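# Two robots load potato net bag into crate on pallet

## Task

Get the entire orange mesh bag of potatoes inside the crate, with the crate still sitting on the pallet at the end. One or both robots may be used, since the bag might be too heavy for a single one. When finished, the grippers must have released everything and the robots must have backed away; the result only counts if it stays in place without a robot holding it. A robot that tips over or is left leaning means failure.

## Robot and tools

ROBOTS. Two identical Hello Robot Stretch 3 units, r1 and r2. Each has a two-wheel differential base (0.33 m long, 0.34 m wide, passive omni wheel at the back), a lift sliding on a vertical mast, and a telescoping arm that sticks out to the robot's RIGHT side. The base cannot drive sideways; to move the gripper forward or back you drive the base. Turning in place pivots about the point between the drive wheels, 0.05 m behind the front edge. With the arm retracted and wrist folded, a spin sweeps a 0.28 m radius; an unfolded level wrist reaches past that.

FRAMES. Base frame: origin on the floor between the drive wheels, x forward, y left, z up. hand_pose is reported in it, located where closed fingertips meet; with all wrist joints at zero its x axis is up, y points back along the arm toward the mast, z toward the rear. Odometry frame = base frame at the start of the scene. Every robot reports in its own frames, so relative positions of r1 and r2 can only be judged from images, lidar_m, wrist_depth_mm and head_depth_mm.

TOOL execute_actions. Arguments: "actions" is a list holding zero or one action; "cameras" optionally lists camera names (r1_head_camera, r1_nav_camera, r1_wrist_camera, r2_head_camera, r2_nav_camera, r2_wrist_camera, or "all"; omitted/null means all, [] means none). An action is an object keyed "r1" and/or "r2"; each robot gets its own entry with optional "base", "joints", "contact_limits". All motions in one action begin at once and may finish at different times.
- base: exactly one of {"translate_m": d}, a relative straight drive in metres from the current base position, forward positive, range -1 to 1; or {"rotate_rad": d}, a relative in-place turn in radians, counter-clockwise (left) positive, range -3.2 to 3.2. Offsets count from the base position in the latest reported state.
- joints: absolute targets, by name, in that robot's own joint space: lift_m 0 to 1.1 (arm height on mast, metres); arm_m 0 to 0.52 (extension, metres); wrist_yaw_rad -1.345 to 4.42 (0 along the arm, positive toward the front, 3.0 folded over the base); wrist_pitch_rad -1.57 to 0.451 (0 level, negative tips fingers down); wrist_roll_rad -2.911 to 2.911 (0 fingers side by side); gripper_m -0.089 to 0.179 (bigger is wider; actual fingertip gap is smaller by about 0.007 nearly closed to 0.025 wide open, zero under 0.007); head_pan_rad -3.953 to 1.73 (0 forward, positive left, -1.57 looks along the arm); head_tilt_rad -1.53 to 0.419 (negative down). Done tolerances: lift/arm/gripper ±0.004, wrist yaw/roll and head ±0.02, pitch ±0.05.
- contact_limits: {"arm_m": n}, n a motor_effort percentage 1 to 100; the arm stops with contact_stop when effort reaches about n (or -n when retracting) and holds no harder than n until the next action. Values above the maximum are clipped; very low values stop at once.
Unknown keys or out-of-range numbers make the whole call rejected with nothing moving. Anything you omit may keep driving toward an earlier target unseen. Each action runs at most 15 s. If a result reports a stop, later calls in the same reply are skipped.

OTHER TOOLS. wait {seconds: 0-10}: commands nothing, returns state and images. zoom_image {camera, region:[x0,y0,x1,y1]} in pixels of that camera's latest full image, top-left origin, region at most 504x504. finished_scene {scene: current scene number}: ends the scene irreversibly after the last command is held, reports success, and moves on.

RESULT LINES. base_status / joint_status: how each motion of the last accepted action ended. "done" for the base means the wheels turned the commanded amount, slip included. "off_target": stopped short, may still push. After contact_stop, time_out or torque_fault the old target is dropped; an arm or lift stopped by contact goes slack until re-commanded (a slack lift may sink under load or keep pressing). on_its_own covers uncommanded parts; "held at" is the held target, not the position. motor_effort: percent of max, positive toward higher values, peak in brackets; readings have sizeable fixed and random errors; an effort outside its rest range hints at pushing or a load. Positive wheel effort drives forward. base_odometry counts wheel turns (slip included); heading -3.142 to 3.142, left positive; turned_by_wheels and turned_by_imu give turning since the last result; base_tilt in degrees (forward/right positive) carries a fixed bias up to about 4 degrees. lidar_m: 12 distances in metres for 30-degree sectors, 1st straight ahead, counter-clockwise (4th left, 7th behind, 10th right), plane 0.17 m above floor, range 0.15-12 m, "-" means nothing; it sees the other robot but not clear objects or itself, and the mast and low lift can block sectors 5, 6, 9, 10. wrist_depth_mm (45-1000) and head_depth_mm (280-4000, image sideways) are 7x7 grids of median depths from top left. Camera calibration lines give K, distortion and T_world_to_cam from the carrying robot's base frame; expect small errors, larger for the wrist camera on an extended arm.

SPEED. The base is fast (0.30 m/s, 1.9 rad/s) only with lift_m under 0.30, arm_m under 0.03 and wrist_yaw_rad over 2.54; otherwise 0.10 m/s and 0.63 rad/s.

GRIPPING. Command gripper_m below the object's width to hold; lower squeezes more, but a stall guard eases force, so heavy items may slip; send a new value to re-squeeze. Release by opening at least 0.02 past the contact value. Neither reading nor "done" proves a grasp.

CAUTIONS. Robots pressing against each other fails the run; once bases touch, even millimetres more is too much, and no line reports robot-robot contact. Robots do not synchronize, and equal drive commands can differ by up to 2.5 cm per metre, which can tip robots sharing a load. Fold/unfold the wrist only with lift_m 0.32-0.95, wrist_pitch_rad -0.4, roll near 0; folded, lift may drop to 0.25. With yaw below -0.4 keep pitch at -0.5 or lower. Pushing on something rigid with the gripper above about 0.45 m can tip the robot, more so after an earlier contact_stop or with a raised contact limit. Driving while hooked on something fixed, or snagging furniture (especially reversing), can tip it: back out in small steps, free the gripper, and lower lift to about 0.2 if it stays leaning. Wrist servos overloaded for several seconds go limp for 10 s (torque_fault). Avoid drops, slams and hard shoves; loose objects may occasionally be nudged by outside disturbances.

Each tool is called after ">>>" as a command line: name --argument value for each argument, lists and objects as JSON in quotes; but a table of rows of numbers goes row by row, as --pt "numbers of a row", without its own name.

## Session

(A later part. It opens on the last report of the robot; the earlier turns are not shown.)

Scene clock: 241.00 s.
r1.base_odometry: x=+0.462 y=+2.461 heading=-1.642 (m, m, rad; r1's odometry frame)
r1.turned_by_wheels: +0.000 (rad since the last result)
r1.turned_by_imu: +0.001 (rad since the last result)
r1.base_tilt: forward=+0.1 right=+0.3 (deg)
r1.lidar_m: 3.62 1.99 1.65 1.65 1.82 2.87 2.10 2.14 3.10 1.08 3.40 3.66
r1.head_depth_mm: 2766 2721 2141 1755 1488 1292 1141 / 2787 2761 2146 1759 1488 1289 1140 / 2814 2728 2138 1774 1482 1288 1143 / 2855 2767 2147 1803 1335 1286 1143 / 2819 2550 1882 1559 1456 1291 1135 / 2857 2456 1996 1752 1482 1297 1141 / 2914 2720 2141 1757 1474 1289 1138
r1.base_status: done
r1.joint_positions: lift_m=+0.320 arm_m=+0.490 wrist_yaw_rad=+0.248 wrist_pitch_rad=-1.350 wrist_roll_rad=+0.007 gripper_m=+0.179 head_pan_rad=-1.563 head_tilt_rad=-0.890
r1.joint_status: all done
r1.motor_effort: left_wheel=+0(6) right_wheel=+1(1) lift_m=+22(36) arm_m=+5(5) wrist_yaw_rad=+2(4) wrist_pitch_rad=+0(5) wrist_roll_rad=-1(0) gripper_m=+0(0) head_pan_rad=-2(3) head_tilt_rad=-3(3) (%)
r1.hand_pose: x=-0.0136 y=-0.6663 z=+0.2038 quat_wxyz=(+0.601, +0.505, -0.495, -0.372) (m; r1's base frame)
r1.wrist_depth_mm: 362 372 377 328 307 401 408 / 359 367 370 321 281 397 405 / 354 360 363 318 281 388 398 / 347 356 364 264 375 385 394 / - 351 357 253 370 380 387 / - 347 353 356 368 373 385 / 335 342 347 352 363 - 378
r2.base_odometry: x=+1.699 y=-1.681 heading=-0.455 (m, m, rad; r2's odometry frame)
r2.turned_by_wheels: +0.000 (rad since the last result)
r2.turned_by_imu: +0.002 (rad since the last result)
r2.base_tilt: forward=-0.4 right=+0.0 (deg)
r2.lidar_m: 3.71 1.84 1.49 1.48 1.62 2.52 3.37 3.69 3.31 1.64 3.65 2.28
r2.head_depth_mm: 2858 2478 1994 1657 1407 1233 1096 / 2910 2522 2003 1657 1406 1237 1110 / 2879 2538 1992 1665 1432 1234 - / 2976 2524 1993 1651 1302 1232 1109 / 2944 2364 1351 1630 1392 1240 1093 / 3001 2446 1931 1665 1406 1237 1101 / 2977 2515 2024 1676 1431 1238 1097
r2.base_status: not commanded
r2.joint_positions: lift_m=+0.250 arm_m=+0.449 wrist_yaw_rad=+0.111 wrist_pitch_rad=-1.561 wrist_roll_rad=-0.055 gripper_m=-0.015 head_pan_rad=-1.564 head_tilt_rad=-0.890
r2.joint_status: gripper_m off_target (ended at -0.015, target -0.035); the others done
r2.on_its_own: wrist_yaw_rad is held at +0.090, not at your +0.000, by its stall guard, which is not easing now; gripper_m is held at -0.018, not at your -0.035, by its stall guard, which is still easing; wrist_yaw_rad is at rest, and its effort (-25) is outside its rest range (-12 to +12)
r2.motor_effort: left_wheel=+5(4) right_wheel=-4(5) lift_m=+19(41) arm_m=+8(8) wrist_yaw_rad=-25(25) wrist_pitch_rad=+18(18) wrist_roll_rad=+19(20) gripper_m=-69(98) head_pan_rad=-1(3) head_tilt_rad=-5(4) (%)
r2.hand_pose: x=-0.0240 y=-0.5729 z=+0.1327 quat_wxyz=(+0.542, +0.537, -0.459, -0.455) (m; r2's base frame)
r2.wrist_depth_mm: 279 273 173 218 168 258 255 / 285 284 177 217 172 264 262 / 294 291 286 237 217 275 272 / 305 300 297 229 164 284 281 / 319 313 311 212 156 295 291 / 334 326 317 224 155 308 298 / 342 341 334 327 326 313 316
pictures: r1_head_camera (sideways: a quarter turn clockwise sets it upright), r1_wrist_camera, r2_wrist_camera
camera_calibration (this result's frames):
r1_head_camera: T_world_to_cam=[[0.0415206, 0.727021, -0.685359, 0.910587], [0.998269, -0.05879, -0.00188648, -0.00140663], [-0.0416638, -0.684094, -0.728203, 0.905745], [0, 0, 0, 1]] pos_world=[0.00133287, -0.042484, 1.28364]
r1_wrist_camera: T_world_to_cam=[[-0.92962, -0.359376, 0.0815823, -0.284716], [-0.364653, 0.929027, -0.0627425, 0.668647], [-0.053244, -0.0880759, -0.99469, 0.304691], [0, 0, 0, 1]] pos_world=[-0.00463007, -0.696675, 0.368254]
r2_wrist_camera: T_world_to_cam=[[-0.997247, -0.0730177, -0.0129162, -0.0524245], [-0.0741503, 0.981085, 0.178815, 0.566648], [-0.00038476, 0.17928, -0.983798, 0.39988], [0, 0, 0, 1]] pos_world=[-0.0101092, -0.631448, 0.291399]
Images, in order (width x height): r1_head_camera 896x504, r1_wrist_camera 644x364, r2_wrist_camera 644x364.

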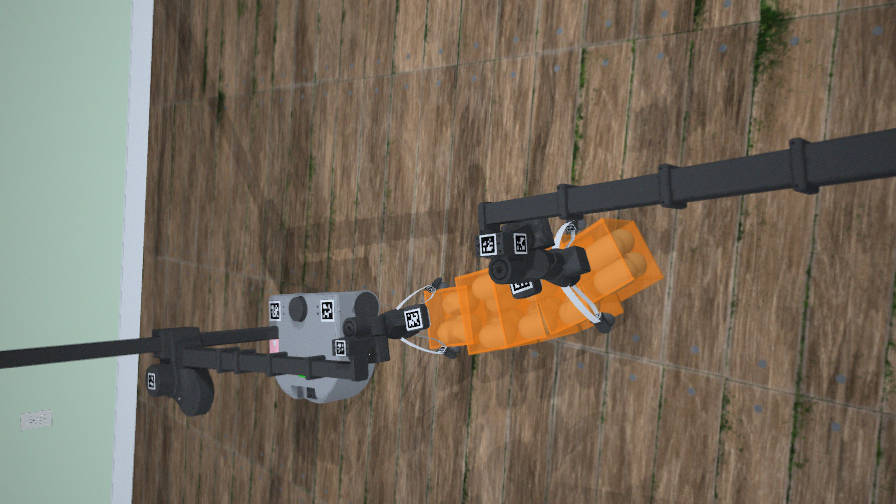

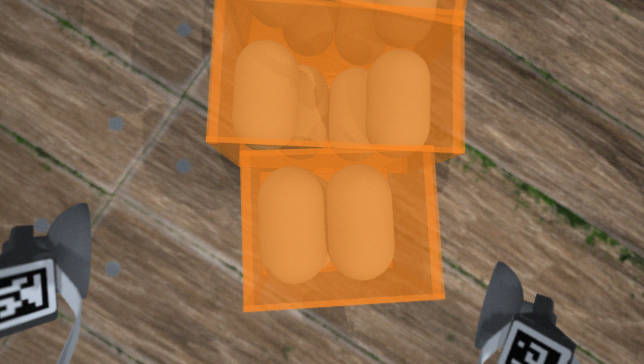

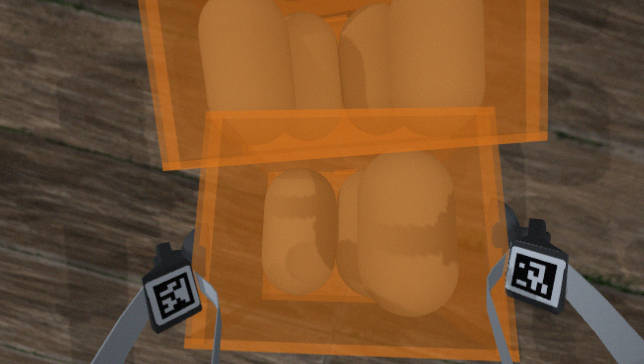

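>>> execute_actions --actions '[{"r1":{"joints":{"arm_m":0.505},"base":{"translate_m":-0.035}}}]' --cameras '[]'

>>> execute_actions --actions '[{"r1":{"joints":{"lift_m":0.21}}}]' --cameras '["r1_wrist_camera"]'

>>> execute_actions --actions '[{"r1":{"joints":{"gripper_m":0.0}},"r2":{"joints":{"gripper_m":-0.025}}}]' --cameras '["r1_wrist_camera","r1_head_camera","r2_head_camera"]'

Scene clock: 248.47 s.
r1.base_odometry: x=+0.464 y=+2.496 heading=-1.642 (m, m, rad; r1's odometry frame)
r1.turned_by_wheels: +0.000 (rad since the last result)
r1.turned_by_imu: +0.001 (rad since the last result)
r1.base_tilt: forward=+0.0 right=+0.2 (deg)
r1.lidar_m: 3.64 2.00 1.66 1.66 1.83 2.89 2.07 2.10 3.08 1.62 3.40 3.68
r1.head_depth_mm: 2737 2749 2158 1762 1497 1299 1144 / 2766 2718 2151 1769 1487 1288 1141 / 2792 2747 2153 1750 1488 1287 1129 / 2831 2739 2128 1799 1395 1290 1141 / 2892 2655 1922 1569 1441 1296 1139 / 2792 1741 1940 1746 1490 1296 1138 / 2918 2745 2142 1751 1494 1301 1141
r1.base_status: done
r1.joint_positions: lift_m=+0.320 arm_m=+0.505 wrist_yaw_rad=+0.248 wrist_pitch_rad=-1.350 wrist_roll_rad=+0.007 gripper_m=+0.179 head_pan_rad=-1.563 head_tilt_rad=-0.890
r1.joint_status: all done
r1.motor_effort: left_wheel=+0(5) right_wheel=+1(5) lift_m=+23(22) arm_m=+6(8) wrist_yaw_rad=+2(1) wrist_pitch_rad=+0(0) wrist_roll_rad=+0(0) gripper_m=+0(0) head_pan_rad=-3(2) head_tilt_rad=-2(4) (%)
r1.hand_pose: x=-0.0136 y=-0.6813 z=+0.2038 quat_wxyz=(+0.601, +0.505, -0.495, -0.372) (m; r1's base frame)
r1.wrist_depth_mm: 365 370 321 323 393 402 411 / 359 367 269 314 385 393 406 / 354 360 276 311 384 391 401 / 351 358 267 275 378 384 394 / - 350 251 256 372 378 388 / - 346 352 356 368 375 381 / 337 342 348 355 362 - 378
r2.base_odometry: x=+1.699 y=-1.681 heading=-0.455 (m, m, rad; r2's odometry frame)
r2.turned_by_wheels: +0.000 (rad since the last result)
r2.turned_by_imu: +0.001 (rad since the last result)
r2.base_tilt: forward=-0.3 right=+0.0 (deg)
r2.lidar_m: 3.70 1.84 1.50 1.48 1.62 2.52 3.38 3.70 3.31 1.63 3.62 2.28
r2.head_depth_mm: 2821 2515 1973 1648 1403 1231 1090 / 2880 2499 1977 1660 1408 1241 1108 / 2889 2530 1989 1649 1429 1228 - / 2981 2546 2009 1670 1295 1235 1111 / 2939 2436 1843 1617 1395 1240 1100 / 2917 2272 1902 1677 1419 1241 1092 / 2937 2541 2022 1660 1417 1241 1100
r2.base_status: not commanded
r2.joint_positions: lift_m=+0.250 arm_m=+0.449 wrist_yaw_rad=+0.111 wrist_pitch_rad=-1.561 wrist_roll_rad=-0.055 gripper_m=+0.038 head_pan_rad=-1.564 head_tilt_rad=-0.890
r2.joint_status: not commanded
r2.on_its_own: wrist_yaw_rad is held at +0.090, not at your +0.000, by its stall guard, which is not easing now; gripper_m is held at +0.035, not at your -0.035, by its stall guard, which is still easing; wrist_yaw_rad is at rest, and its effort (-25) is outside its rest range (-12 to +12)
r2.motor_effort: left_wheel=+5(5) right_wheel=-4(4) lift_m=+19(19) arm_m=+8(8) wrist_yaw_rad=-25(25) wrist_pitch_rad=+18(18) wrist_roll_rad=+19(19) gripper_m=-48(52) head_pan_rad=-2(3) head_tilt_rad=-4(4) (%)
r2.hand_pose: x=-0.0240 y=-0.5729 z=+0.1327 quat_wxyz=(+0.542, +0.537, -0.459, -0.455) (m; r2's base frame)
r2.wrist_depth_mm: 276 272 173 218 168 256 254 / 286 284 176 218 172 265 264 / 298 293 286 238 219 274 272 / 305 300 298 228 164 284 282 / 320 315 310 213 157 294 287 / 331 325 320 224 155 307 299 / 340 339 338 328 320 319 315
pictures: none
No camera images: the call's "cameras" was empty. Leave "cameras" out to get every camera's image.

Scene clock: 250.30 s.
r1.base_odometry: x=+0.464 y=+2.496 heading=-1.642 (m, m, rad; r1's odometry frame)
r1.turned_by_wheels: +0.000 (rad since the last result)
r1.turned_by_imu: +0.000 (rad since the last result)
r1.base_tilt: forward=-0.1 right=+0.4 (deg)
r1.lidar_m: 3.66 2.00 1.65 1.65 1.82 2.88 2.08 2.10 3.07 1.62 3.39 3.68
r1.head_depth_mm: 2755 2735 2142 1756 1483 1290 1145 / 2798 2729 2152 1775 1492 1295 1147 / 2824 2754 2123 1750 1498 1297 1142 / 2837 2788 2164 1737 1393 1294 1142 / 2871 2632 1923 1578 1444 1288 1143 / 2866 1720 1958 1760 1480 1292 1141 / 2911 2716 2134 1759 1490 1286 1138
r1.base_status: not commanded
r1.joint_positions: lift_m=+0.210 arm_m=+0.505 wrist_yaw_rad=+0.248 wrist_pitch_rad=-1.350 wrist_roll_rad=+0.007 gripper_m=+0.179 head_pan_rad=-1.563 head_tilt_rad=-0.890
r1.joint_status: all done
r1.motor_effort: left_wheel=+0(0) right_wheel=+1(1) lift_m=+22(23) arm_m=+5(5) wrist_yaw_rad=+2(2) wrist_pitch_rad=+0(0) wrist_roll_rad=-1(1) gripper_m=+0(0) head_pan_rad=-3(3) head_tilt_rad=-4(4) (%)
r1.hand_pose: x=-0.0136 y=-0.6813 z=+0.0938 quat_wxyz=(+0.601, +0.505, -0.495, -0.372) (m; r1's base frame)
r1.wrist_depth_mm: 254 151 199 205 160 280 287 / 251 158 198 203 163 275 282 / 246 251 211 207 265 272 278 / 245 246 144 144 263 267 272 / - 243 141 142 260 263 270 / - 239 140 141 255 260 265 / 234 238 242 246 253 - 262
r2.base_odometry: x=+1.699 y=-1.681 heading=-0.455 (m, m, rad; r2's odometry frame)
r2.turned_by_wheels: +0.000 (rad since the last result)
r2.turned_by_imu: +0.000 (rad since the last result)
r2.base_tilt: forward=-0.2 right=+0.0 (deg)
r2.lidar_m: 3.73 1.84 1.49 1.48 1.62 2.52 3.38 3.70 3.33 3.30 3.65 2.28
r2.head_depth_mm: 2904 2493 1990 1650 1409 1230 1089 / 2856 2492 2009 1646 1406 1236 1111 / 2864 2519 1990 1663 1426 1236 - / 2966 2520 2007 1651 1294 1235 1116 / 2944 2368 1858 1535 1397 1236 1099 / 2953 2357 1901 1661 1427 1233 1097 / 2991 2548 2026 1660 1428 1240 1098
r2.base_status: not commanded
r2.joint_positions: lift_m=+0.250 arm_m=+0.449 wrist_yaw_rad=+0.111 wrist_pitch_rad=-1.561 wrist_roll_rad=-0.055 gripper_m=+0.050 head_pan_rad=-1.564 head_tilt_rad=-0.890
r2.joint_status: not commanded
r2.on_its_own: wrist_yaw_rad is held at +0.090, not at your +0.000, by its stall guard, which is not easing now; gripper_m is held at +0.048, not at your -0.035, by its stall guard, which is still easing; wrist_yaw_rad is at rest, and its effort (-25) is outside its rest range (-12 to +12)
r2.motor_effort: left_wheel=+4(4) right_wheel=-4(3) lift_m=+19(19) arm_m=+8(8) wrist_yaw_rad=-25(25) wrist_pitch_rad=+18(18) wrist_roll_rad=+19(19) gripper_m=-44(47) head_pan_rad=-2(3) head_tilt_rad=-4(4) (%)
r2.hand_pose: x=-0.0240 y=-0.5730 z=+0.1327 quat_wxyz=(+0.542, +0.537, -0.459, -0.455) (m; r2's base frame)
r2.wrist_depth_mm: 276 272 173 218 168 257 256 / 286 284 177 217 172 265 264 / 298 295 284 236 218 277 269 / 306 302 296 228 164 282 283 / 321 313 309 213 158 295 292 / 331 326 319 224 155 307 299 / 344 338 330 326 320 319 314
pictures: r1_wrist_camera
camera_calibration (this result's frames):
r1_wrist_camera: T_world_to_cam=[[-0.929618, -0.359384, 0.0815703, -0.281134], [-0.364655, 0.929033, -0.0626438, 0.675652], [-0.0532683, -0.0879798, -0.994697, 0.194014], [0, 0, 0, 1]] pos_world=[-0.00463229, -0.711669, 0.258243]
Images, in order (width x height): r1_wrist_camera 644x364.

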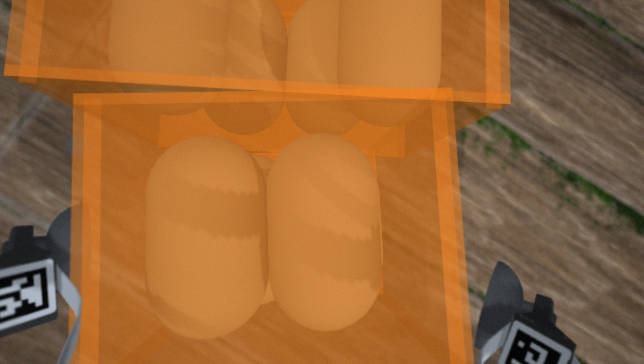

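Scene clock: 252.57 s.
r1.base_odometry: x=+0.464 y=+2.496 heading=-1.642 (m, m, rad; r1's odometry frame)
r1.turned_by_wheels: +0.000 (rad since the last result)
r1.turned_by_imu: +0.001 (rad since the last result)
r1.base_tilt: forward=+0.2 right=+0.1 (deg)
r1.lidar_m: 3.66 1.99 1.66 1.66 1.82 2.88 2.07 2.10 3.09 1.09 3.39 3.68
r1.head_depth_mm: 2748 2760 2157 1765 1494 1300 1142 / 2775 2780 2160 1755 1492 1302 1145 / 2807 2768 2141 1753 1496 1294 1146 / 2851 2785 2131 1772 1392 1286 1141 / 2834 2642 1948 1563 1433 1303 1141 / 2828 1749 1932 1763 1492 1288 1144 / 2912 2717 2140 1743 1497 1291 1136
r1.base_status: not commanded
r1.joint_positions: lift_m=+0.210 arm_m=+0.505 wrist_yaw_rad=+0.255 wrist_pitch_rad=-1.351 wrist_roll_rad=-0.003 gripper_m=+0.027 head_pan_rad=-1.563 head_tilt_rad=-0.890
r1.joint_status: gripper_m off_target (ended at +0.027, target +0.000)
r1.motor_effort: left_wheel=+4(5) right_wheel=-6(7) lift_m=+22(22) arm_m=+6(5) wrist_yaw_rad=-6(5) wrist_pitch_rad=+0(1) wrist_roll_rad=+4(4) gripper_m=-100(100) head_pan_rad=-3(2) head_tilt_rad=-4(4) (%)
r1.hand_pose: x=-0.0135 y=-0.6809 z=+0.0938 quat_wxyz=(+0.604, +0.509, -0.490, -0.368) (m; r1's base frame)
r1.wrist_depth_mm: 256 154 176 208 163 283 289 / 251 162 181 205 163 278 285 / 250 252 210 212 267 275 280 / 246 248 146 148 265 270 277 / 244 245 142 144 261 267 273 / - 241 141 143 259 263 268 / 236 240 244 247 253 262 265
r2.base_odometry: x=+1.699 y=-1.681 heading=-0.455 (m, m, rad; r2's odometry frame)
r2.turned_by_wheels: +0.000 (rad since the last result)
r2.turned_by_imu: +0.000 (rad since the last result)
r2.base_tilt: forward=-0.2 right=+0.1 (deg)
r2.lidar_m: 3.70 1.84 1.49 1.48 1.62 2.52 3.36 3.69 3.33 3.29 3.63 2.28
r2.head_depth_mm: 2865 2491 1979 1646 1408 1237 1090 / 2858 2487 1977 1664 1412 1234 1109 / 2887 2531 1994 1650 1429 1229 - / 2930 2526 2006 1695 1303 1240 1112 / 2949 2350 1857 1588 1384 1233 1100 / 2968 2356 1894 1664 1415 1238 1096 / 2962 2553 2021 1672 1413 1231 1097
r2.base_status: not commanded
r2.joint_positions: lift_m=+0.250 arm_m=+0.449 wrist_yaw_rad=+0.111 wrist_pitch_rad=-1.561 wrist_roll_rad=-0.055 gripper_m=-0.016 head_pan_rad=-1.564 head_tilt_rad=-0.890
r2.joint_status: gripper_m off_target (ended at -0.016, target -0.025)
r2.on_its_own: wrist_yaw_rad is held at +0.090, not at your +0.000, by its stall guard, which is not easing now; gripper_m is held at -0.020, not at your -0.025, by its stall guard, which is still easing; wrist_yaw_rad is at rest, and its effort (-24) is outside its rest range (-12 to +12)
r2.motor_effort: left_wheel=+4(4) right_wheel=-4(4) lift_m=+19(19) arm_m=+8(8) wrist_yaw_rad=-24(25) wrist_pitch_rad=+18(18) wrist_roll_rad=+19(19) gripper_m=-69(98) head_pan_rad=-2(2) head_tilt_rad=-4(4) (%)
r2.hand_pose: x=-0.0240 y=-0.5730 z=+0.1326 quat_wxyz=(+0.542, +0.537, -0.459, -0.455) (m; r2's base frame)
r2.wrist_depth_mm: 277 274 172 218 167 256 254 / 287 280 177 216 172 266 263 / 297 291 284 239 216 277 271 / 306 301 297 228 163 287 278 / 322 313 308 215 156 293 289 / 329 329 318 224 154 306 298 / 345 341 334 324 324 317 315
pictures: r1_head_camera (sideways: a quarter turn clockwise sets it upright), r1_wrist_camera, r2_head_camera (sideways: a quarter turn clockwise sets it upright)
camera_calibration (this result's frames):
r1_head_camera: T_world_to_cam=[[0.0415204, 0.727021, -0.685359, 0.910587], [0.998269, -0.0587898, -0.00188648, -0.00140664], [-0.0416636, -0.684094, -0.728203, 0.905745], [0, 0, 0, 1]] pos_world=[0.00133288, -0.042484, 1.28364]
r1_wrist_camera: T_world_to_cam=[[-0.923283, -0.374937, 0.0834911, -0.29154], [-0.380278, 0.922861, -0.0609655, 0.670754], [-0.0541925, -0.0880383, -0.994642, 0.193955], [0, 0, 0, 1]] pos_world=[-0.00358991, -0.711246, 0.258149]
r2_head_camera: T_world_to_cam=[[0.0575185, 0.77485, -0.629522, 0.836096], [0.998233, -0.0540785, 0.0246442, -0.0389631], [-0.0149481, -0.629827, -0.776591, 0.970786], [0, 0, 0, 1]] pos_world=[0.00531464, -0.0385288, 1.28121]
Images, in order (width x height): r1_head_camera 896x504, r1_wrist_camera 644x364, r2_head_camera 896x504.

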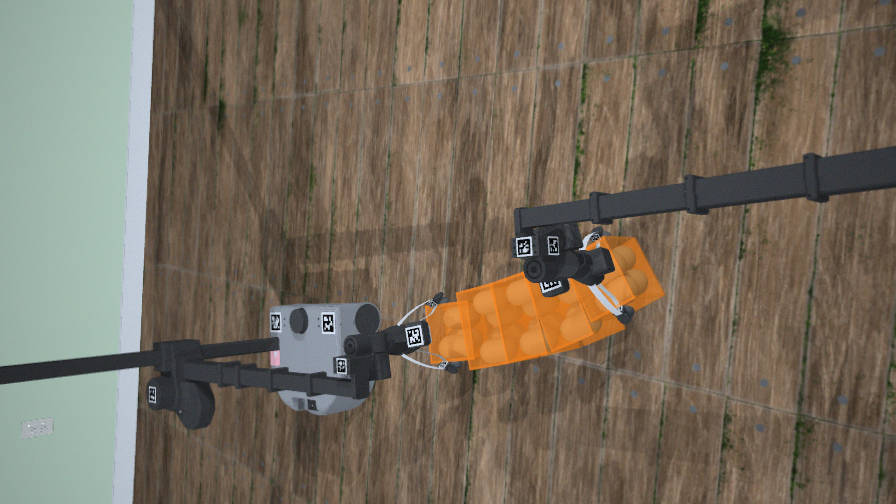

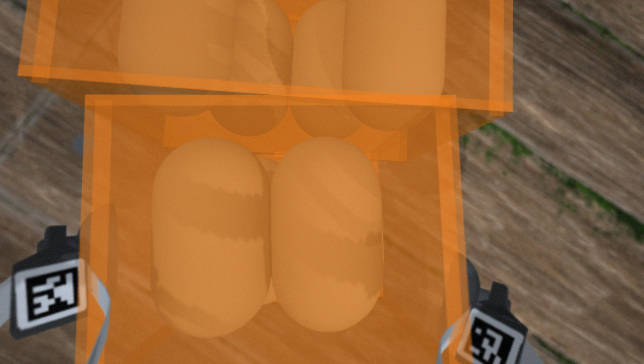

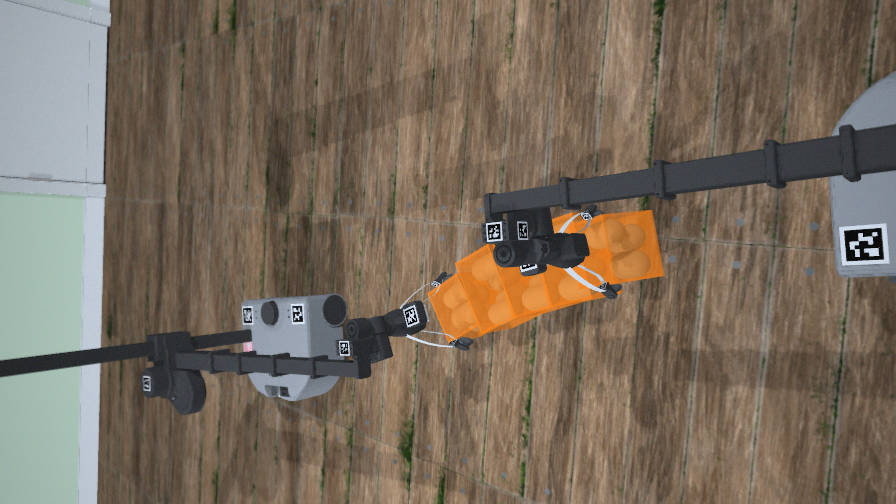

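>>> execute_actions --actions '[{"r2":{"joints":{"gripper_m":0.15,"wrist_yaw_rad":0.15}}}]' --cameras '[]'

>>> execute_actions --actions '[{"r2":{"joints":{"lift_m":0.215}}}]' --cameras '[]'

>>> execute_actions --actions '[{"r2":{"joints":{"gripper_m":-0.01}},"r1":{"joints":{"gripper_m":-0.02}}}]' --cameras '[]'

>>> execute_actions --actions '[{"r2":{"joints":{"lift_m":0.62,"wrist_yaw_rad":0},"base":{"translate_m":0.12}},"r1":{"joints":{"lift_m":0.62,"wrist_yaw_rad":0,"wrist_pitch_rad":-1.5}}}]' --cameras '["r1_head_camera","r2_head_camera","r1_nav_camera"]'

Scene clock: 260.40 s.
r1.base_odometry: x=+0.464 y=+2.496 heading=-1.642 (m, m, rad; r1's odometry frame)
r1.turned_by_wheels: +0.000 (rad since the last result)
r1.turned_by_imu: +0.001 (rad since the last result)
r1.base_tilt: forward=+0.1 right=+0.4 (deg)
r1.lidar_m: 3.66 2.00 1.66 1.66 1.82 2.88 2.08 2.11 3.08 1.62 3.38 3.66
r1.head_depth_mm: 2786 2719 2157 1765 1488 1296 1145 / 2742 2759 2146 1764 1497 1292 1146 / 2806 2722 2176 1759 1492 1288 1143 / 2808 2770 2159 1763 1389 1284 1141 / 2858 2646 1919 1603 1427 1284 1143 / 2828 1749 1968 1760 1477 1292 1142 / 2933 2714 2127 1755 1493 1283 1137
r1.base_status: not commanded
r1.joint_positions: lift_m=+0.210 arm_m=+0.505 wrist_yaw_rad=+0.256 wrist_pitch_rad=-1.351 wrist_roll_rad=-0.004 gripper_m=+0.055 head_pan_rad=-1.563 head_tilt_rad=-0.890
r1.joint_status: not commanded
r1.on_its_own: gripper_m is held at +0.053, not at your +0.000, by its stall guard, which is still easing
r1.motor_effort: left_wheel=+4(4) right_wheel=-7(7) lift_m=+23(22) arm_m=+5(5) wrist_yaw_rad=-7(7) wrist_pitch_rad=+0(1) wrist_roll_rad=+5(5) gripper_m=-39(59) head_pan_rad=-3(3) head_tilt_rad=-3(4) (%)
r1.hand_pose: x=-0.0134 y=-0.6808 z=+0.0938 quat_wxyz=(+0.605, +0.510, -0.489, -0.367) (m; r1's base frame)
r1.wrist_depth_mm: 256 154 175 210 163 284 288 / 252 163 178 206 164 278 284 / 249 252 210 212 266 273 279 / 245 249 145 148 265 270 275 / 243 245 142 144 262 265 272 / - 242 141 143 257 265 268 / 236 241 244 248 253 261 264
r2.base_odometry: x=+1.699 y=-1.681 heading=-0.455 (m, m, rad; r2's odometry frame)
r2.turned_by_wheels: +0.000 (rad since the last result)
r2.turned_by_imu: +0.001 (rad since the last result)
r2.base_tilt: forward=-0.3 right=-0.1 (deg)
r2.lidar_m: 3.69 1.84 1.49 1.48 1.62 2.52 3.38 3.70 3.34 3.29 3.62 2.28
r2.head_depth_mm: 2901 2501 1993 1670 1411 1236 1100 / 2864 2537 2009 1657 1414 1234 1106 / 2922 2519 1992 1659 1425 1235 - / 2981 2523 1984 1698 1324 1236 1111 / 2883 2337 1859 1583 1393 1235 1092 / 2989 2335 1892 1660 1429 1247 1096 / 3002 2570 2008 1662 1428 1241 1099
r2.base_status: not commanded
r2.joint_positions: lift_m=+0.250 arm_m=+0.450 wrist_yaw_rad=+0.154 wrist_pitch_rad=-1.502 wrist_roll_rad=-0.011 gripper_m=+0.150 head_pan_rad=-1.564 head_tilt_rad=-0.890
r2.joint_status: all done
r2.motor_effort: left_wheel=+0(5) right_wheel=+0(4) lift_m=+20(19) arm_m=+4(8) wrist_yaw_rad=-4(22) wrist_pitch_rad=+0(18) wrist_roll_rad=+3(19) gripper_m=+1(77) head_pan_rad=-2(2) head_tilt_rad=-4(4) (%)
r2.hand_pose: x=-0.0226 y=-0.5884 z=+0.1318 quat_wxyz=(+0.555, +0.523, -0.475, -0.439) (m; r2's base frame)
r2.wrist_depth_mm: 284 281 199 245 190 266 262 / 292 291 186 227 179 273 267 / 299 297 191 228 185 277 275 / 307 303 302 290 287 284 281 / 314 309 305 243 187 292 287 / 325 319 310 305 190 299 293 / 329 326 322 317 312 308 302
pictures: none
No camera images: the call's "cameras" was empty. Leave "cameras" out to get every camera's image.

Scene clock: 261.67 s.
r1.base_odometry: x=+0.464 y=+2.496 heading=-1.642 (m, m, rad; r1's odometry frame)
r1.turned_by_wheels: +0.000 (rad since the last result)
r1.turned_by_imu: +0.000 (rad since the last result)
r1.base_tilt: forward=+0.2 right=+0.3 (deg)
r1.lidar_m: 3.66 2.00 1.66 1.66 1.82 2.88 2.07 2.11 3.09 1.63 3.41 3.70
r1.head_depth_mm: 2785 2707 2175 1763 1495 1298 1147 / 2757 2793 2164 1745 1495 1298 1141 / 2810 2732 2156 1755 1496 1291 1146 / 2843 2749 2124 1762 1395 1287 1147 / 2862 2652 1929 1575 1428 1292 1138 / 2844 2471 1903 1768 1484 1293 1142 / 2892 2794 2127 1759 1489 1293 1138
r1.base_status: not commanded
r1.joint_positions: lift_m=+0.210 arm_m=+0.505 wrist_yaw_rad=+0.256 wrist_pitch_rad=-1.351 wrist_roll_rad=-0.004 gripper_m=+0.060 head_pan_rad=-1.563 head_tilt_rad=-0.890
r1.joint_status: not commanded
r1.on_its_own: gripper_m is held at +0.058, not at your +0.000, by its stall guard, which is still easing
r1.motor_effort: left_wheel=+5(5) right_wheel=-7(7) lift_m=+23(22) arm_m=+5(5) wrist_yaw_rad=-7(6) wrist_pitch_rad=+0(1) wrist_roll_rad=+5(5) gripper_m=-50(52) head_pan_rad=-2(3) head_tilt_rad=-3(3) (%)
r1.hand_pose: x=-0.0134 y=-0.6808 z=+0.0938 quat_wxyz=(+0.605, +0.510, -0.489, -0.367) (m; r1's base frame)
r1.wrist_depth_mm: 256 154 174 211 163 283 288 / 252 163 179 205 164 279 285 / 248 253 210 212 267 275 280 / 246 249 145 148 264 269 277 / 243 245 142 144 261 266 271 / - 241 140 143 257 264 269 / 236 239 243 248 254 262 264
r2.base_odometry: x=+1.699 y=-1.681 heading=-0.455 (m, m, rad; r2's odometry frame)
r2.turned_by_wheels: +0.000 (rad since the last result)
r2.turned_by_imu: +0.000 (rad since the last result)
r2.base_tilt: forward=-0.4 right=-0.1 (deg)
r2.lidar_m: 3.70 1.84 1.50 1.48 1.63 2.52 3.37 3.71 3.31 1.64 3.61 2.28
r2.head_depth_mm: 2879 2498 1985 1655 1415 1236 1089 / 2886 2496 2006 1654 1412 1239 1117 / 2939 2525 1987 1656 1418 1234 - / 2954 2523 2006 1663 1303 1234 1114 / 2903 2341 1862 1574 1384 1234 1096 / 3026 2369 1913 1663 1425 1238 1101 / 2965 2552 2008 1669 1425 1243 1099
r2.base_status: not commanded
r2.joint_positions: lift_m=+0.216 arm_m=+0.450 wrist_yaw_rad=+0.154 wrist_pitch_rad=-1.501 wrist_roll_rad=-0.011 gripper_m=+0.150 head_pan_rad=-1.564 head_tilt_rad=-0.890
r2.joint_status: all done
r2.motor_effort: left_wheel=-2(0) right_wheel=+1(1) lift_m=+14(15) arm_m=+4(4) wrist_yaw_rad=-4(4) wrist_pitch_rad=+1(1) wrist_roll_rad=+3(3) gripper_m=-3(3) head_pan_rad=-3(1) head_tilt_rad=-4(4) (%)
r2.hand_pose: x=-0.0226 y=-0.5886 z=+0.0971 quat_wxyz=(+0.555, +0.523, -0.475, -0.439) (m; r2's base frame)
r2.wrist_depth_mm: 255 251 155 215 149 234 233 / 259 256 151 193 151 237 236 / 263 263 155 198 157 244 244 / 270 267 264 257 256 251 247 / 279 275 271 210 154 260 253 / 286 282 277 214 153 266 259 / 292 289 284 278 158 270 269
pictures: none
No camera images: the call's "cameras" was empty. Leave "cameras" out to get every camera's image.

Scene clock: 263.77 s.
r1.base_odometry: x=+0.464 y=+2.496 heading=-1.642 (m, m, rad; r1's odometry frame)
r1.turned_by_wheels: +0.000 (rad since the last result)
r1.turned_by_imu: +0.000 (rad since the last result)
r1.base_tilt: forward=+0.1 right=+0.2 (deg)
r1.lidar_m: 3.65 2.00 1.66 1.65 1.83 2.89 2.07 2.11 3.08 1.62 3.39 3.70
r1.head_depth_mm: 2740 2749 2162 1758 1490 1288 1143 / 2772 2772 2133 1766 1493 1291 1148 / 2781 2764 2165 1761 1497 1293 1137 / 2801 2744 2145 1758 1398 1298 1138 / 2849 2673 1924 1584 1427 1291 1134 / 2851 2454 1906 1751 1490 1288 1149 / 2889 2751 2123 1744 1481 1290 1136
r1.base_status: not commanded
r1.joint_positions: lift_m=+0.210 arm_m=+0.505 wrist_yaw_rad=+0.256 wrist_pitch_rad=-1.351 wrist_roll_rad=-0.004 gripper_m=-0.010 head_pan_rad=-1.563 head_tilt_rad=-0.890
r1.joint_status: gripper_m off_target (ended at -0.010, target -0.020)
r1.motor_effort: left_wheel=+4(4) right_wheel=-5(7) lift_m=+23(23) arm_m=+5(5) wrist_yaw_rad=-8(7) wrist_pitch_rad=+0(1) wrist_roll_rad=+5(5) gripper_m=-100(100) head_pan_rad=-3(3) head_tilt_rad=-3(3) (%)
r1.hand_pose: x=-0.0134 y=-0.6808 z=+0.0938 quat_wxyz=(+0.605, +0.510, -0.489, -0.367) (m; r1's base frame)
r1.wrist_depth_mm: 258 154 175 209 163 283 289 / 253 162 181 206 163 278 285 / 250 254 211 212 267 275 281 / 245 249 145 148 266 270 276 / 243 245 142 144 262 266 273 / - 195 141 143 258 264 269 / 237 240 243 248 253 263 265
r2.base_odometry: x=+1.699 y=-1.681 heading=-0.455 (m, m, rad; r2's odometry frame)
r2.turned_by_wheels: +0.000 (rad since the last result)
r2.turned_by_imu: +0.000 (rad since the last result)
r2.base_tilt: forward=-0.3 right=+0.0 (deg)
r2.lidar_m: 3.72 1.84 1.50 1.48 1.63 2.52 3.36 3.69 3.32 1.64 3.62 2.28
r2.head_depth_mm: 2858 2520 1996 1656 1419 1228 1087 / 2882 2478 1988 1656 1417 1238 1113 / 2917 2524 1992 1655 1414 1232 - / 2944 2509 2007 1642 1308 1234 1112 / 2964 2354 1870 1590 1388 1236 1096 / 2964 2352 1876 1662 1422 1242 1091 / 3010 2524 2011 1649 1425 1238 1098
r2.base_status: not commanded
r2.joint_positions: lift_m=+0.216 arm_m=+0.450 wrist_yaw_rad=+0.154 wrist_pitch_rad=-1.501 wrist_roll_rad=-0.011 gripper_m=-0.002 head_pan_rad=-1.564 head_tilt_rad=-0.890
r2.joint_status: gripper_m off_target (ended at -0.002, target -0.010)
r2.motor_effort: left_wheel=-2(2) right_wheel=+1(1) lift_m=+14(14) arm_m=+4(4) wrist_yaw_rad=-4(4) wrist_pitch_rad=+1(0) wrist_roll_rad=+3(3) gripper_m=-99(98) head_pan_rad=-2(1) head_tilt_rad=-4(4) (%)
r2.hand_pose: x=-0.0226 y=-0.5886 z=+0.0971 quat_wxyz=(+0.555, +0.523, -0.475, -0.439) (m; r2's base frame)
r2.wrist_depth_mm: 252 249 155 212 149 233 231 / 260 255 151 193 151 237 237 / 264 264 155 199 156 243 244 / 271 269 265 256 254 252 249 / 280 276 270 210 154 255 256 / 287 283 275 213 153 266 257 / 291 291 285 279 158 271 266
pictures: none
No camera images: the call's "cameras" was empty. Leave "cameras" out to get every camera's image.

Scene clock: 268.33 s.
r1.base_odometry: x=+0.464 y=+2.496 heading=-1.642 (m, m, rad; r1's odometry frame)
r1.turned_by_wheels: +0.000 (rad since the last result)
r1.turned_by_imu: +0.000 (rad since the last result)
r1.base_tilt: forward=+0.0 right=+0.4 (deg)
r1.lidar_m: 3.65 2.00 1.66 1.66 1.83 2.88 2.08 2.10 3.08 1.62 3.38 3.69
r1.head_depth_mm: 2745 2759 2159 1754 1494 1296 1160 / 2760 2740 2149 1751 1515 - - / 2806 2728 2209 1759 1483 1279 1140 / 2823 2758 2258 1119 1455 1290 1143 / 1512 1075 1877 1254 1489 1289 1145 / 2867 2724 2132 1750 1489 1294 1140 / 2927 2708 2149 1756 1488 1294 1141
r1.base_status: not commanded
r1.joint_positions: lift_m=+0.619 arm_m=+0.505 wrist_yaw_rad=-0.002 wrist_pitch_rad=-1.436 wrist_roll_rad=+0.012 gripper_m=+0.014 head_pan_rad=-1.563 head_tilt_rad=-0.890
r1.joint_status: wrist_pitch_rad off_target (ended at -1.436, target -1.500); the others done
r1.on_its_own: gripper_m is held at +0.010, not at your -0.020, by its stall guard, which is still easing
r1.motor_effort: left_wheel=-1(10) right_wheel=+0(13) lift_m=+58(60) arm_m=+0(5) wrist_yaw_rad=+1(17) wrist_pitch_rad=-18(21) wrist_roll_rad=-3(8) gripper_m=-68(100) head_pan_rad=-3(3) head_tilt_rad=-3(3) (%)
r1.hand_pose: x=-0.0216 y=-0.6605 z=+0.5006 quat_wxyz=(+0.529, +0.462, -0.536, -0.469) (m; r1's base frame)
r1.wrist_depth_mm: 640 648 186 660 197 692 700 / 636 646 188 234 186 689 698 / 636 646 225 228 241 692 705 / 629 648 155 159 682 684 701 / 627 640 150 153 672 689 704 / - 639 149 150 671 695 707 / 636 641 655 661 678 696 700
r2.base_odometry: x=+1.807 y=-1.734 heading=-0.455 (m, m, rad; r2's odometry frame)
r2.turned_by_wheels: +0.000 (rad since the last result)
r2.turned_by_imu: +0.000 (rad since the last result)
r2.base_tilt: forward=-0.3 right=+0.1 (deg)
r2.lidar_m: 3.67 1.82 1.48 1.46 1.60 2.49 3.48 3.83 3.33 1.63 3.65 2.17
r2.head_depth_mm: 2870 2503 1973 1654 1405 1236 1099 / 2893 2490 1983 1653 1442 - - / 2928 2515 2116 1615 1410 1236 1129 / 2968 2409 1849 1027 1363 1232 1114 / 1489 1077 1851 1621 1412 1236 1093 / 2982 2550 1990 1667 1423 1241 1096 / 2972 2508 2019 1671 1417 1244 1095
r2.base_status: done
r2.joint_positions: lift_m=+0.619 arm_m=+0.450 wrist_yaw_rad=+0.000 wrist_pitch_rad=-1.439 wrist_roll_rad=-0.001 gripper_m=+0.023 head_pan_rad=-1.564 head_tilt_rad=-0.890
r2.joint_status: all done
r2.on_its_own: gripper_m is held at +0.020, not at your -0.010, by its stall guard, which is still easing
r2.motor_effort: left_wheel=-2(15) right_wheel=+1(9) lift_m=+52(53) arm_m=-2(4) wrist_yaw_rad=+0(20) wrist_pitch_rad=-18(21) wrist_roll_rad=+0(9) gripper_m=-53(100) head_pan_rad=-3(1) head_tilt_rad=-4(4) (%)
r2.hand_pose: x=-0.0216 y=-0.6049 z=+0.5004 quat_wxyz=(+0.532, +0.466, -0.531, -0.466) (m; r2's base frame)
r2.wrist_depth_mm: 654 652 212 245 211 622 601 / 671 657 191 258 181 614 607 / 674 666 180 224 175 608 606 / 687 663 671 230 638 637 612 / 688 670 667 216 161 631 634 / 710 695 678 209 155 658 631 / 701 704 707 678 154 651 634
pictures: r1_head_camera (sideways: a quarter turn clockwise sets it upright), r1_nav_camera (sideways: a quarter turn counterclockwise sets it upright), r2_head_camera (sideways: a quarter turn clockwise sets it upright)
camera_calibration (this result's frames):
r1_head_camera: T_world_to_cam=[[0.0415202, 0.727021, -0.685359, 0.910587], [0.998269, -0.0587896, -0.00188648, -0.00140664], [-0.0416634, -0.684094, -0.728203, 0.905745], [0, 0, 0, 1]] pos_world=[0.00133289, -0.042484, 1.28364]
r1_nav_camera: T_world_to_cam=[[-0.0469865, -0.821656, 0.568043, -0.697298], [-0.99834, 0.0196596, -0.054142, 0.127155], [0.0333186, -0.569644, -0.821216, 1.01809], [0, 0, 0, 1]] pos_world=[0.0602593, 0.00450796, 1.23905]
r2_head_camera: T_world_to_cam=[[0.0575184, 0.77485, -0.629522, 0.836096], [0.998233, -0.0540784, 0.0246442, -0.0389631], [-0.014948, -0.629827, -0.776591, 0.970786], [0, 0, 0, 1]] pos_world=[0.00531464, -0.0385288, 1.28121]
Images, in order (width x height): r1_head_camera 896x504, r1_nav_camera 672x504, r2_head_camera 896x504.

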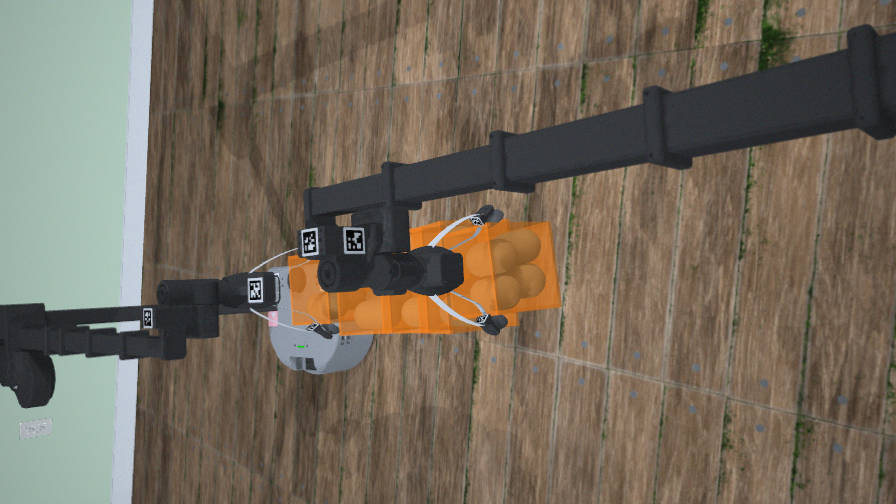

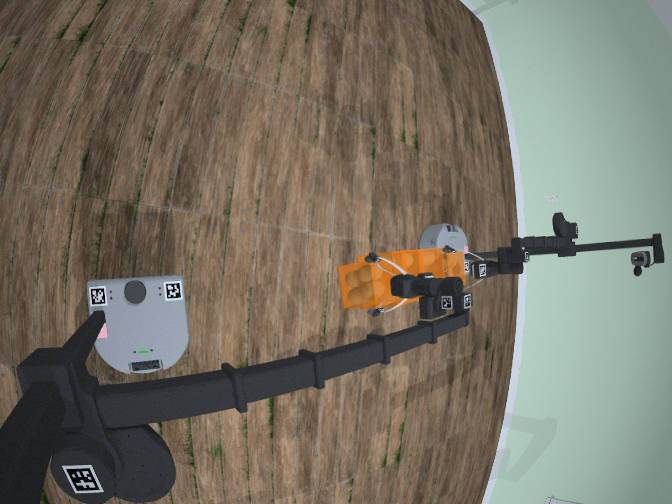

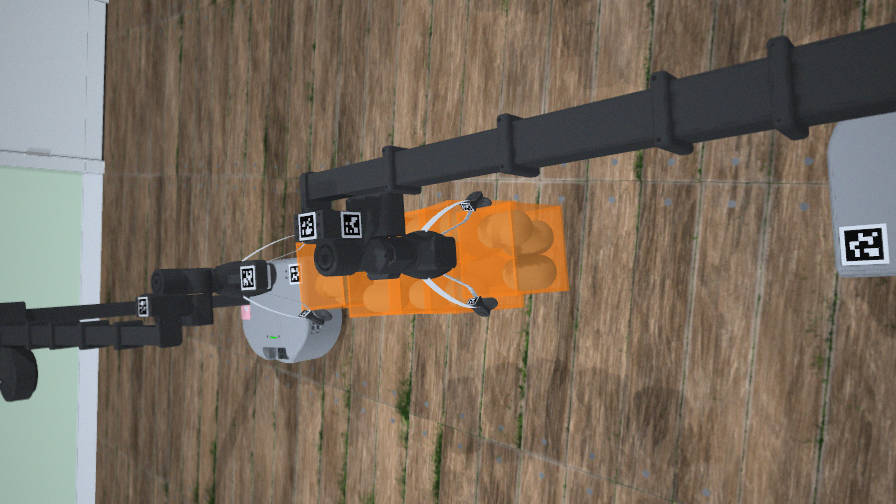

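>>> execute_actions --actions '[{"r1":{"base":{"translate_m":-0.7},"joints":{"gripper_m":-0.03}},"r2":{"base":{"translate_m":0.7},"joints":{"gripper_m":-0.03}}}]' --cameras '[]'

>>> execute_actions --actions '[{"r1":{"base":{"translate_m":-0.7},"joints":{"gripper_m":-0.02}},"r2":{"base":{"translate_m":0.7},"joints":{"gripper_m":-0.02,"head_pan_rad":-0.9,"head_tilt_rad":-0.8}}}]' --cameras '["r2_head_camera","r2_nav_camera","r1_nav_camera"]'

Scene clock: 281.77 s.
r1.base_odometry: x=+0.515 y=+3.194 heading=-1.642 (m, m, rad; r1's odometry frame)
r1.turned_by_wheels: +0.000 (rad since the last result)
r1.turned_by_imu: +0.006 (rad since the last result)
r1.base_tilt: forward=+0.0 right=+0.4 (deg)
r1.lidar_m: 4.20 2.15 1.79 1.78 1.97 3.09 1.38 1.40 2.97 1.60 3.27 4.38
r1.head_depth_mm: 2651 2761 2144 1752 1482 1302 1166 / 2663 2751 2143 1758 1527 - - / 2687 2738 2212 1746 1485 1287 1142 / 2741 2793 2241 1131 1421 1300 1140 / 1482 1072 1850 1628 1473 1292 1137 / 2763 2712 2143 1750 1493 1280 1143 / 2805 2701 2140 1764 1492 1292 1144
r1.base_status: done
r1.joint_positions: lift_m=+0.619 arm_m=+0.505 wrist_yaw_rad=-0.002 wrist_pitch_rad=-1.452 wrist_roll_rad=+0.012 gripper_m=+0.016 head_pan_rad=-1.563 head_tilt_rad=-0.890
r1.joint_status: gripper_m off_target (ended at +0.016, target -0.030)
r1.on_its_own: gripper_m is held at +0.012, not at your -0.030, by its stall guard, which is still easing
r1.motor_effort: left_wheel=+0(4) right_wheel=+1(5) lift_m=+59(59) arm_m=+0(1) wrist_yaw_rad=+1(1) wrist_pitch_rad=-13(18) wrist_roll_rad=-3(3) gripper_m=-67(100) head_pan_rad=-3(3) head_tilt_rad=-3(4) (%)
r1.hand_pose: x=-0.0216 y=-0.6565 z=+0.5005 quat_wxyz=(+0.525, +0.466, -0.532, -0.473) (m; r1's base frame)
r1.wrist_depth_mm: 634 643 189 659 201 682 696 / 634 638 189 237 189 687 691 / 636 648 227 231 205 688 707 / 638 643 156 160 678 681 702 / 635 648 151 154 669 690 705 / - 642 149 152 677 693 702 / 639 653 659 674 686 690 708
r2.base_odometry: x=+2.435 y=-2.042 heading=-0.455 (m, m, rad; r2's odometry frame)
r2.turned_by_wheels: +0.000 (rad since the last result)
r2.turned_by_imu: -0.001 (rad since the last result)
r2.base_tilt: forward=-0.3 right=+0.0 (deg)
r2.lidar_m: 3.45 1.69 1.37 1.36 1.49 2.30 4.18 4.31 3.46 1.62 1.93 1.54
r2.head_depth_mm: 2974 2503 1991 1632 1407 1230 1103 / 2950 2516 1985 1655 1442 - - / 2977 2499 2130 1606 1419 1234 1127 / 3023 2433 1859 1029 1363 1234 1115 / 1585 1889 1857 1617 1413 1239 1093 / 3072 2538 2002 1656 1423 1247 1095 / 3072 2551 2005 1672 1417 1246 1098
r2.base_status: done
r2.joint_positions: lift_m=+0.619 arm_m=+0.450 wrist_yaw_rad=+0.000 wrist_pitch_rad=-1.452 wrist_roll_rad=-0.001 gripper_m=+0.019 head_pan_rad=-1.564 head_tilt_rad=-0.890
r2.joint_status: gripper_m off_target (ended at +0.019, target -0.030)
r2.on_its_own: gripper_m is held at +0.017, not at your -0.030, by its stall guard, which is still easing
r2.motor_effort: left_wheel=+0(5) right_wheel=-1(5) lift_m=+52(52) arm_m=-2(1) wrist_yaw_rad=+1(1) wrist_pitch_rad=-14(19) wrist_roll_rad=+0(0) gripper_m=-53(98) head_pan_rad=-2(2) head_tilt_rad=-4(4) (%)
r2.hand_pose: x=-0.0216 y=-0.6016 z=+0.5003 quat_wxyz=(+0.529, +0.470, -0.528, -0.470) (m; r2's base frame)
r2.wrist_depth_mm: 640 624 210 245 210 595 601 / 649 650 197 272 183 625 590 / 664 655 184 228 176 614 615 / 678 671 663 229 633 635 616 / 683 682 673 216 161 636 624 / 718 684 671 210 154 636 623 / 725 713 698 681 152 653 656
pictures: none
No camera images: the call's "cameras" was empty. Leave "cameras" out to get every camera's image.

Scene clock: 289.93 s.
r1.base_odometry: x=+0.565 y=+3.893 heading=-1.642 (m, m, rad; r1's odometry frame)
r1.turned_by_wheels: +0.000 (rad since the last result)
r1.turned_by_imu: +0.005 (rad since the last result)
r1.base_tilt: forward=+0.0 right=+0.4 (deg)
r1.lidar_m: 4.49 2.31 1.91 1.90 2.10 3.34 0.69 0.69 0.89 1.58 3.13 4.96
r1.head_depth_mm: 2516 2708 2146 1759 1471 1298 1164 / 2568 2762 2129 1757 1530 - - / 2601 2783 2225 1764 1497 1286 1139 / 2596 2746 2247 1149 1430 1298 1140 / 1461 1039 1865 1629 1482 1289 1144 / 2682 2762 2119 1747 1490 1297 1141 / 2684 2727 2120 1755 1495 1286 1145
r1.base_status: done
r1.joint_positions: lift_m=+0.619 arm_m=+0.505 wrist_yaw_rad=-0.002 wrist_pitch_rad=-1.472 wrist_roll_rad=+0.012 gripper_m=+0.038 head_pan_rad=-1.563 head_tilt_rad=-0.890
r1.joint_status: gripper_m off_target (ended at +0.038, target -0.020)
r1.on_its_own: gripper_m is held at +0.036, not at your -0.020, by its stall guard, which is still easing
r1.motor_effort: left_wheel=+0(6) right_wheel=+0(6) lift_m=+58(59) arm_m=-1(1) wrist_yaw_rad=+1(1) wrist_pitch_rad=-7(13) wrist_roll_rad=-3(3) gripper_m=-31(100) head_pan_rad=-3(3) head_tilt_rad=-4(3) (%)
r1.hand_pose: x=-0.0216 y=-0.6512 z=+0.5004 quat_wxyz=(+0.521, +0.471, -0.527, -0.478) (m; r1's base frame)
r1.wrist_depth_mm: 626 633 194 643 208 672 690 / 631 634 189 242 195 678 691 / 638 645 229 234 201 683 675 / 633 647 159 165 677 684 683 / 634 652 152 157 684 689 689 / - 656 150 152 681 692 690 / 649 657 671 674 686 695 687
r2.base_odometry: x=+3.064 y=-2.349 heading=-0.455 (m, m, rad; r2's odometry frame)
r2.turned_by_wheels: +0.000 (rad since the last result)
r2.turned_by_imu: -0.002 (rad since the last result)
r2.base_tilt: forward=-0.4 right=+0.0 (deg)
r2.lidar_m: 3.19 1.57 1.26 1.25 1.37 2.11 4.87 4.44 3.57 1.60 1.03 1.15
r2.head_depth_mm: 3279 3003 2242 1763 1045 1209 1113 / 3527 2994 2218 1775 1487 1264 1112 / 3731 3020 1891 1743 1487 1269 1111 / - 3010 1917 1524 1460 1277 1110 / - 3027 1903 1551 1456 1278 1117 / - 3038 2120 1637 1505 1276 1122 / 3800 3111 2102 1699 1499 1283 1121
r2.base_status: done
r2.joint_positions: lift_m=+0.619 arm_m=+0.450 wrist_yaw_rad=+0.000 wrist_pitch_rad=-1.469 wrist_roll_rad=-0.002 gripper_m=+0.036 head_pan_rad=-0.907 head_tilt_rad=-0.804
r2.joint_status: gripper_m off_target (ended at +0.036, target -0.020); the others done
r2.on_its_own: gripper_m is held at +0.034, not at your -0.020, by its stall guard, which is still easing
r2.motor_effort: left_wheel=+1(6) right_wheel=-2(5) lift_m=+52(52) arm_m=-1(1) wrist_yaw_rad=+0(1) wrist_pitch_rad=-9(14) wrist_roll_rad=+0(1) gripper_m=-27(98) head_pan_rad=+3(32) head_tilt_rad=+1(11) (%)
r2.hand_pose: x=-0.0216 y=-0.5971 z=+0.5002 quat_wxyz=(+0.525, +0.475, -0.524, -0.474) (m; r2's base frame)
r2.wrist_depth_mm: 638 632 212 246 214 592 588 / 642 640 200 272 186 611 608 / 656 671 188 232 177 619 606 / 688 663 669 229 230 617 618 / 697 676 655 220 163 630 631 / 712 693 697 210 154 670 635 / 718 708 715 214 152 655 665
pictures: r1_nav_camera (sideways: a quarter turn counterclockwise sets it upright), r2_head_camera (sideways: a quarter turn clockwise sets it upright), r2_nav_camera (sideways: a quarter turn counterclockwise sets it upright)
camera_calibration (this result's frames):
r1_nav_camera: T_world_to_cam=[[-0.0469867, -0.821656, 0.568043, -0.697298], [-0.99834, 0.0196599, -0.054142, 0.127155], [0.0333185, -0.569644, -0.821216, 1.01809], [0, 0, 0, 1]] pos_world=[0.0602593, 0.00450794, 1.23905]
r2_head_camera: T_world_to_cam=[[-0.39205, 0.603739, -0.694116, 0.923006], [0.822291, 0.568284, 0.0298457, -0.0446648], [0.412474, -0.559064, -0.719244, 0.893603], [0, 0, 0, 1]] pos_world=[0.0300033, -0.0322907, 1.28473]
r2_nav_camera: T_world_to_cam=[[0.40141, -0.557202, 0.726908, -0.896122], [-0.808729, -0.588167, -0.00425909, 0.0585721], [0.429916, -0.586162, -0.686721, 0.853981], [0, 0, 0, 1]] pos_world=[0.0399411, 0.0356997, 1.2381]
Images, in order (width x height): r1_nav_camera 672x504, r2_head_camera 896x504, r2_nav_camera 672x504.

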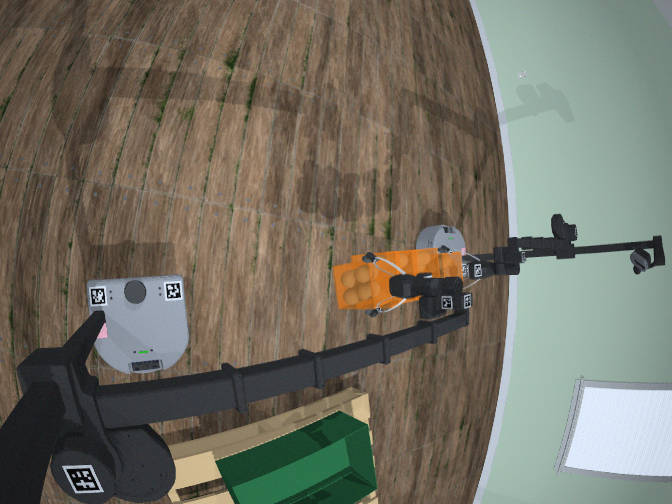

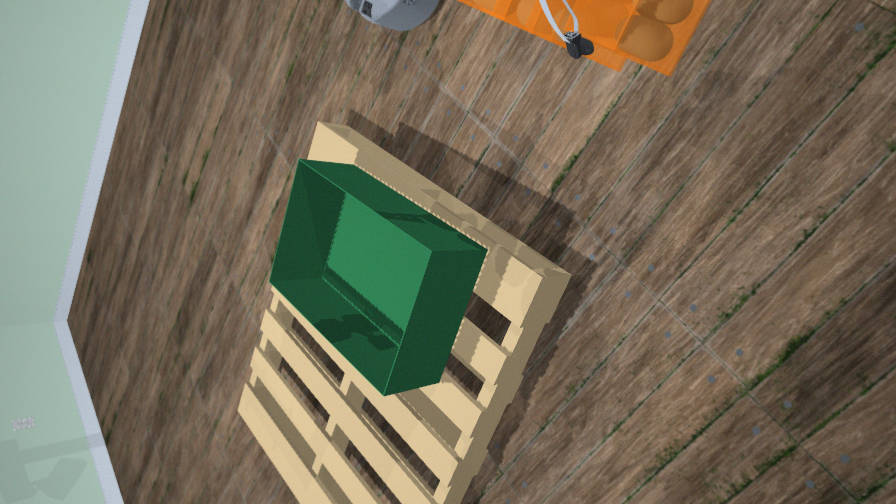

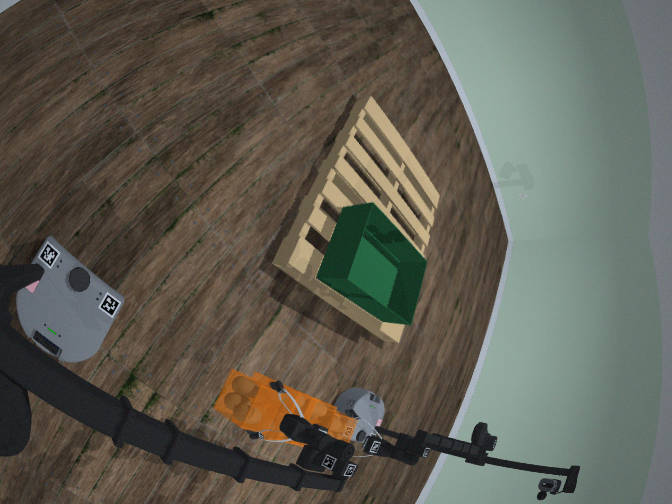

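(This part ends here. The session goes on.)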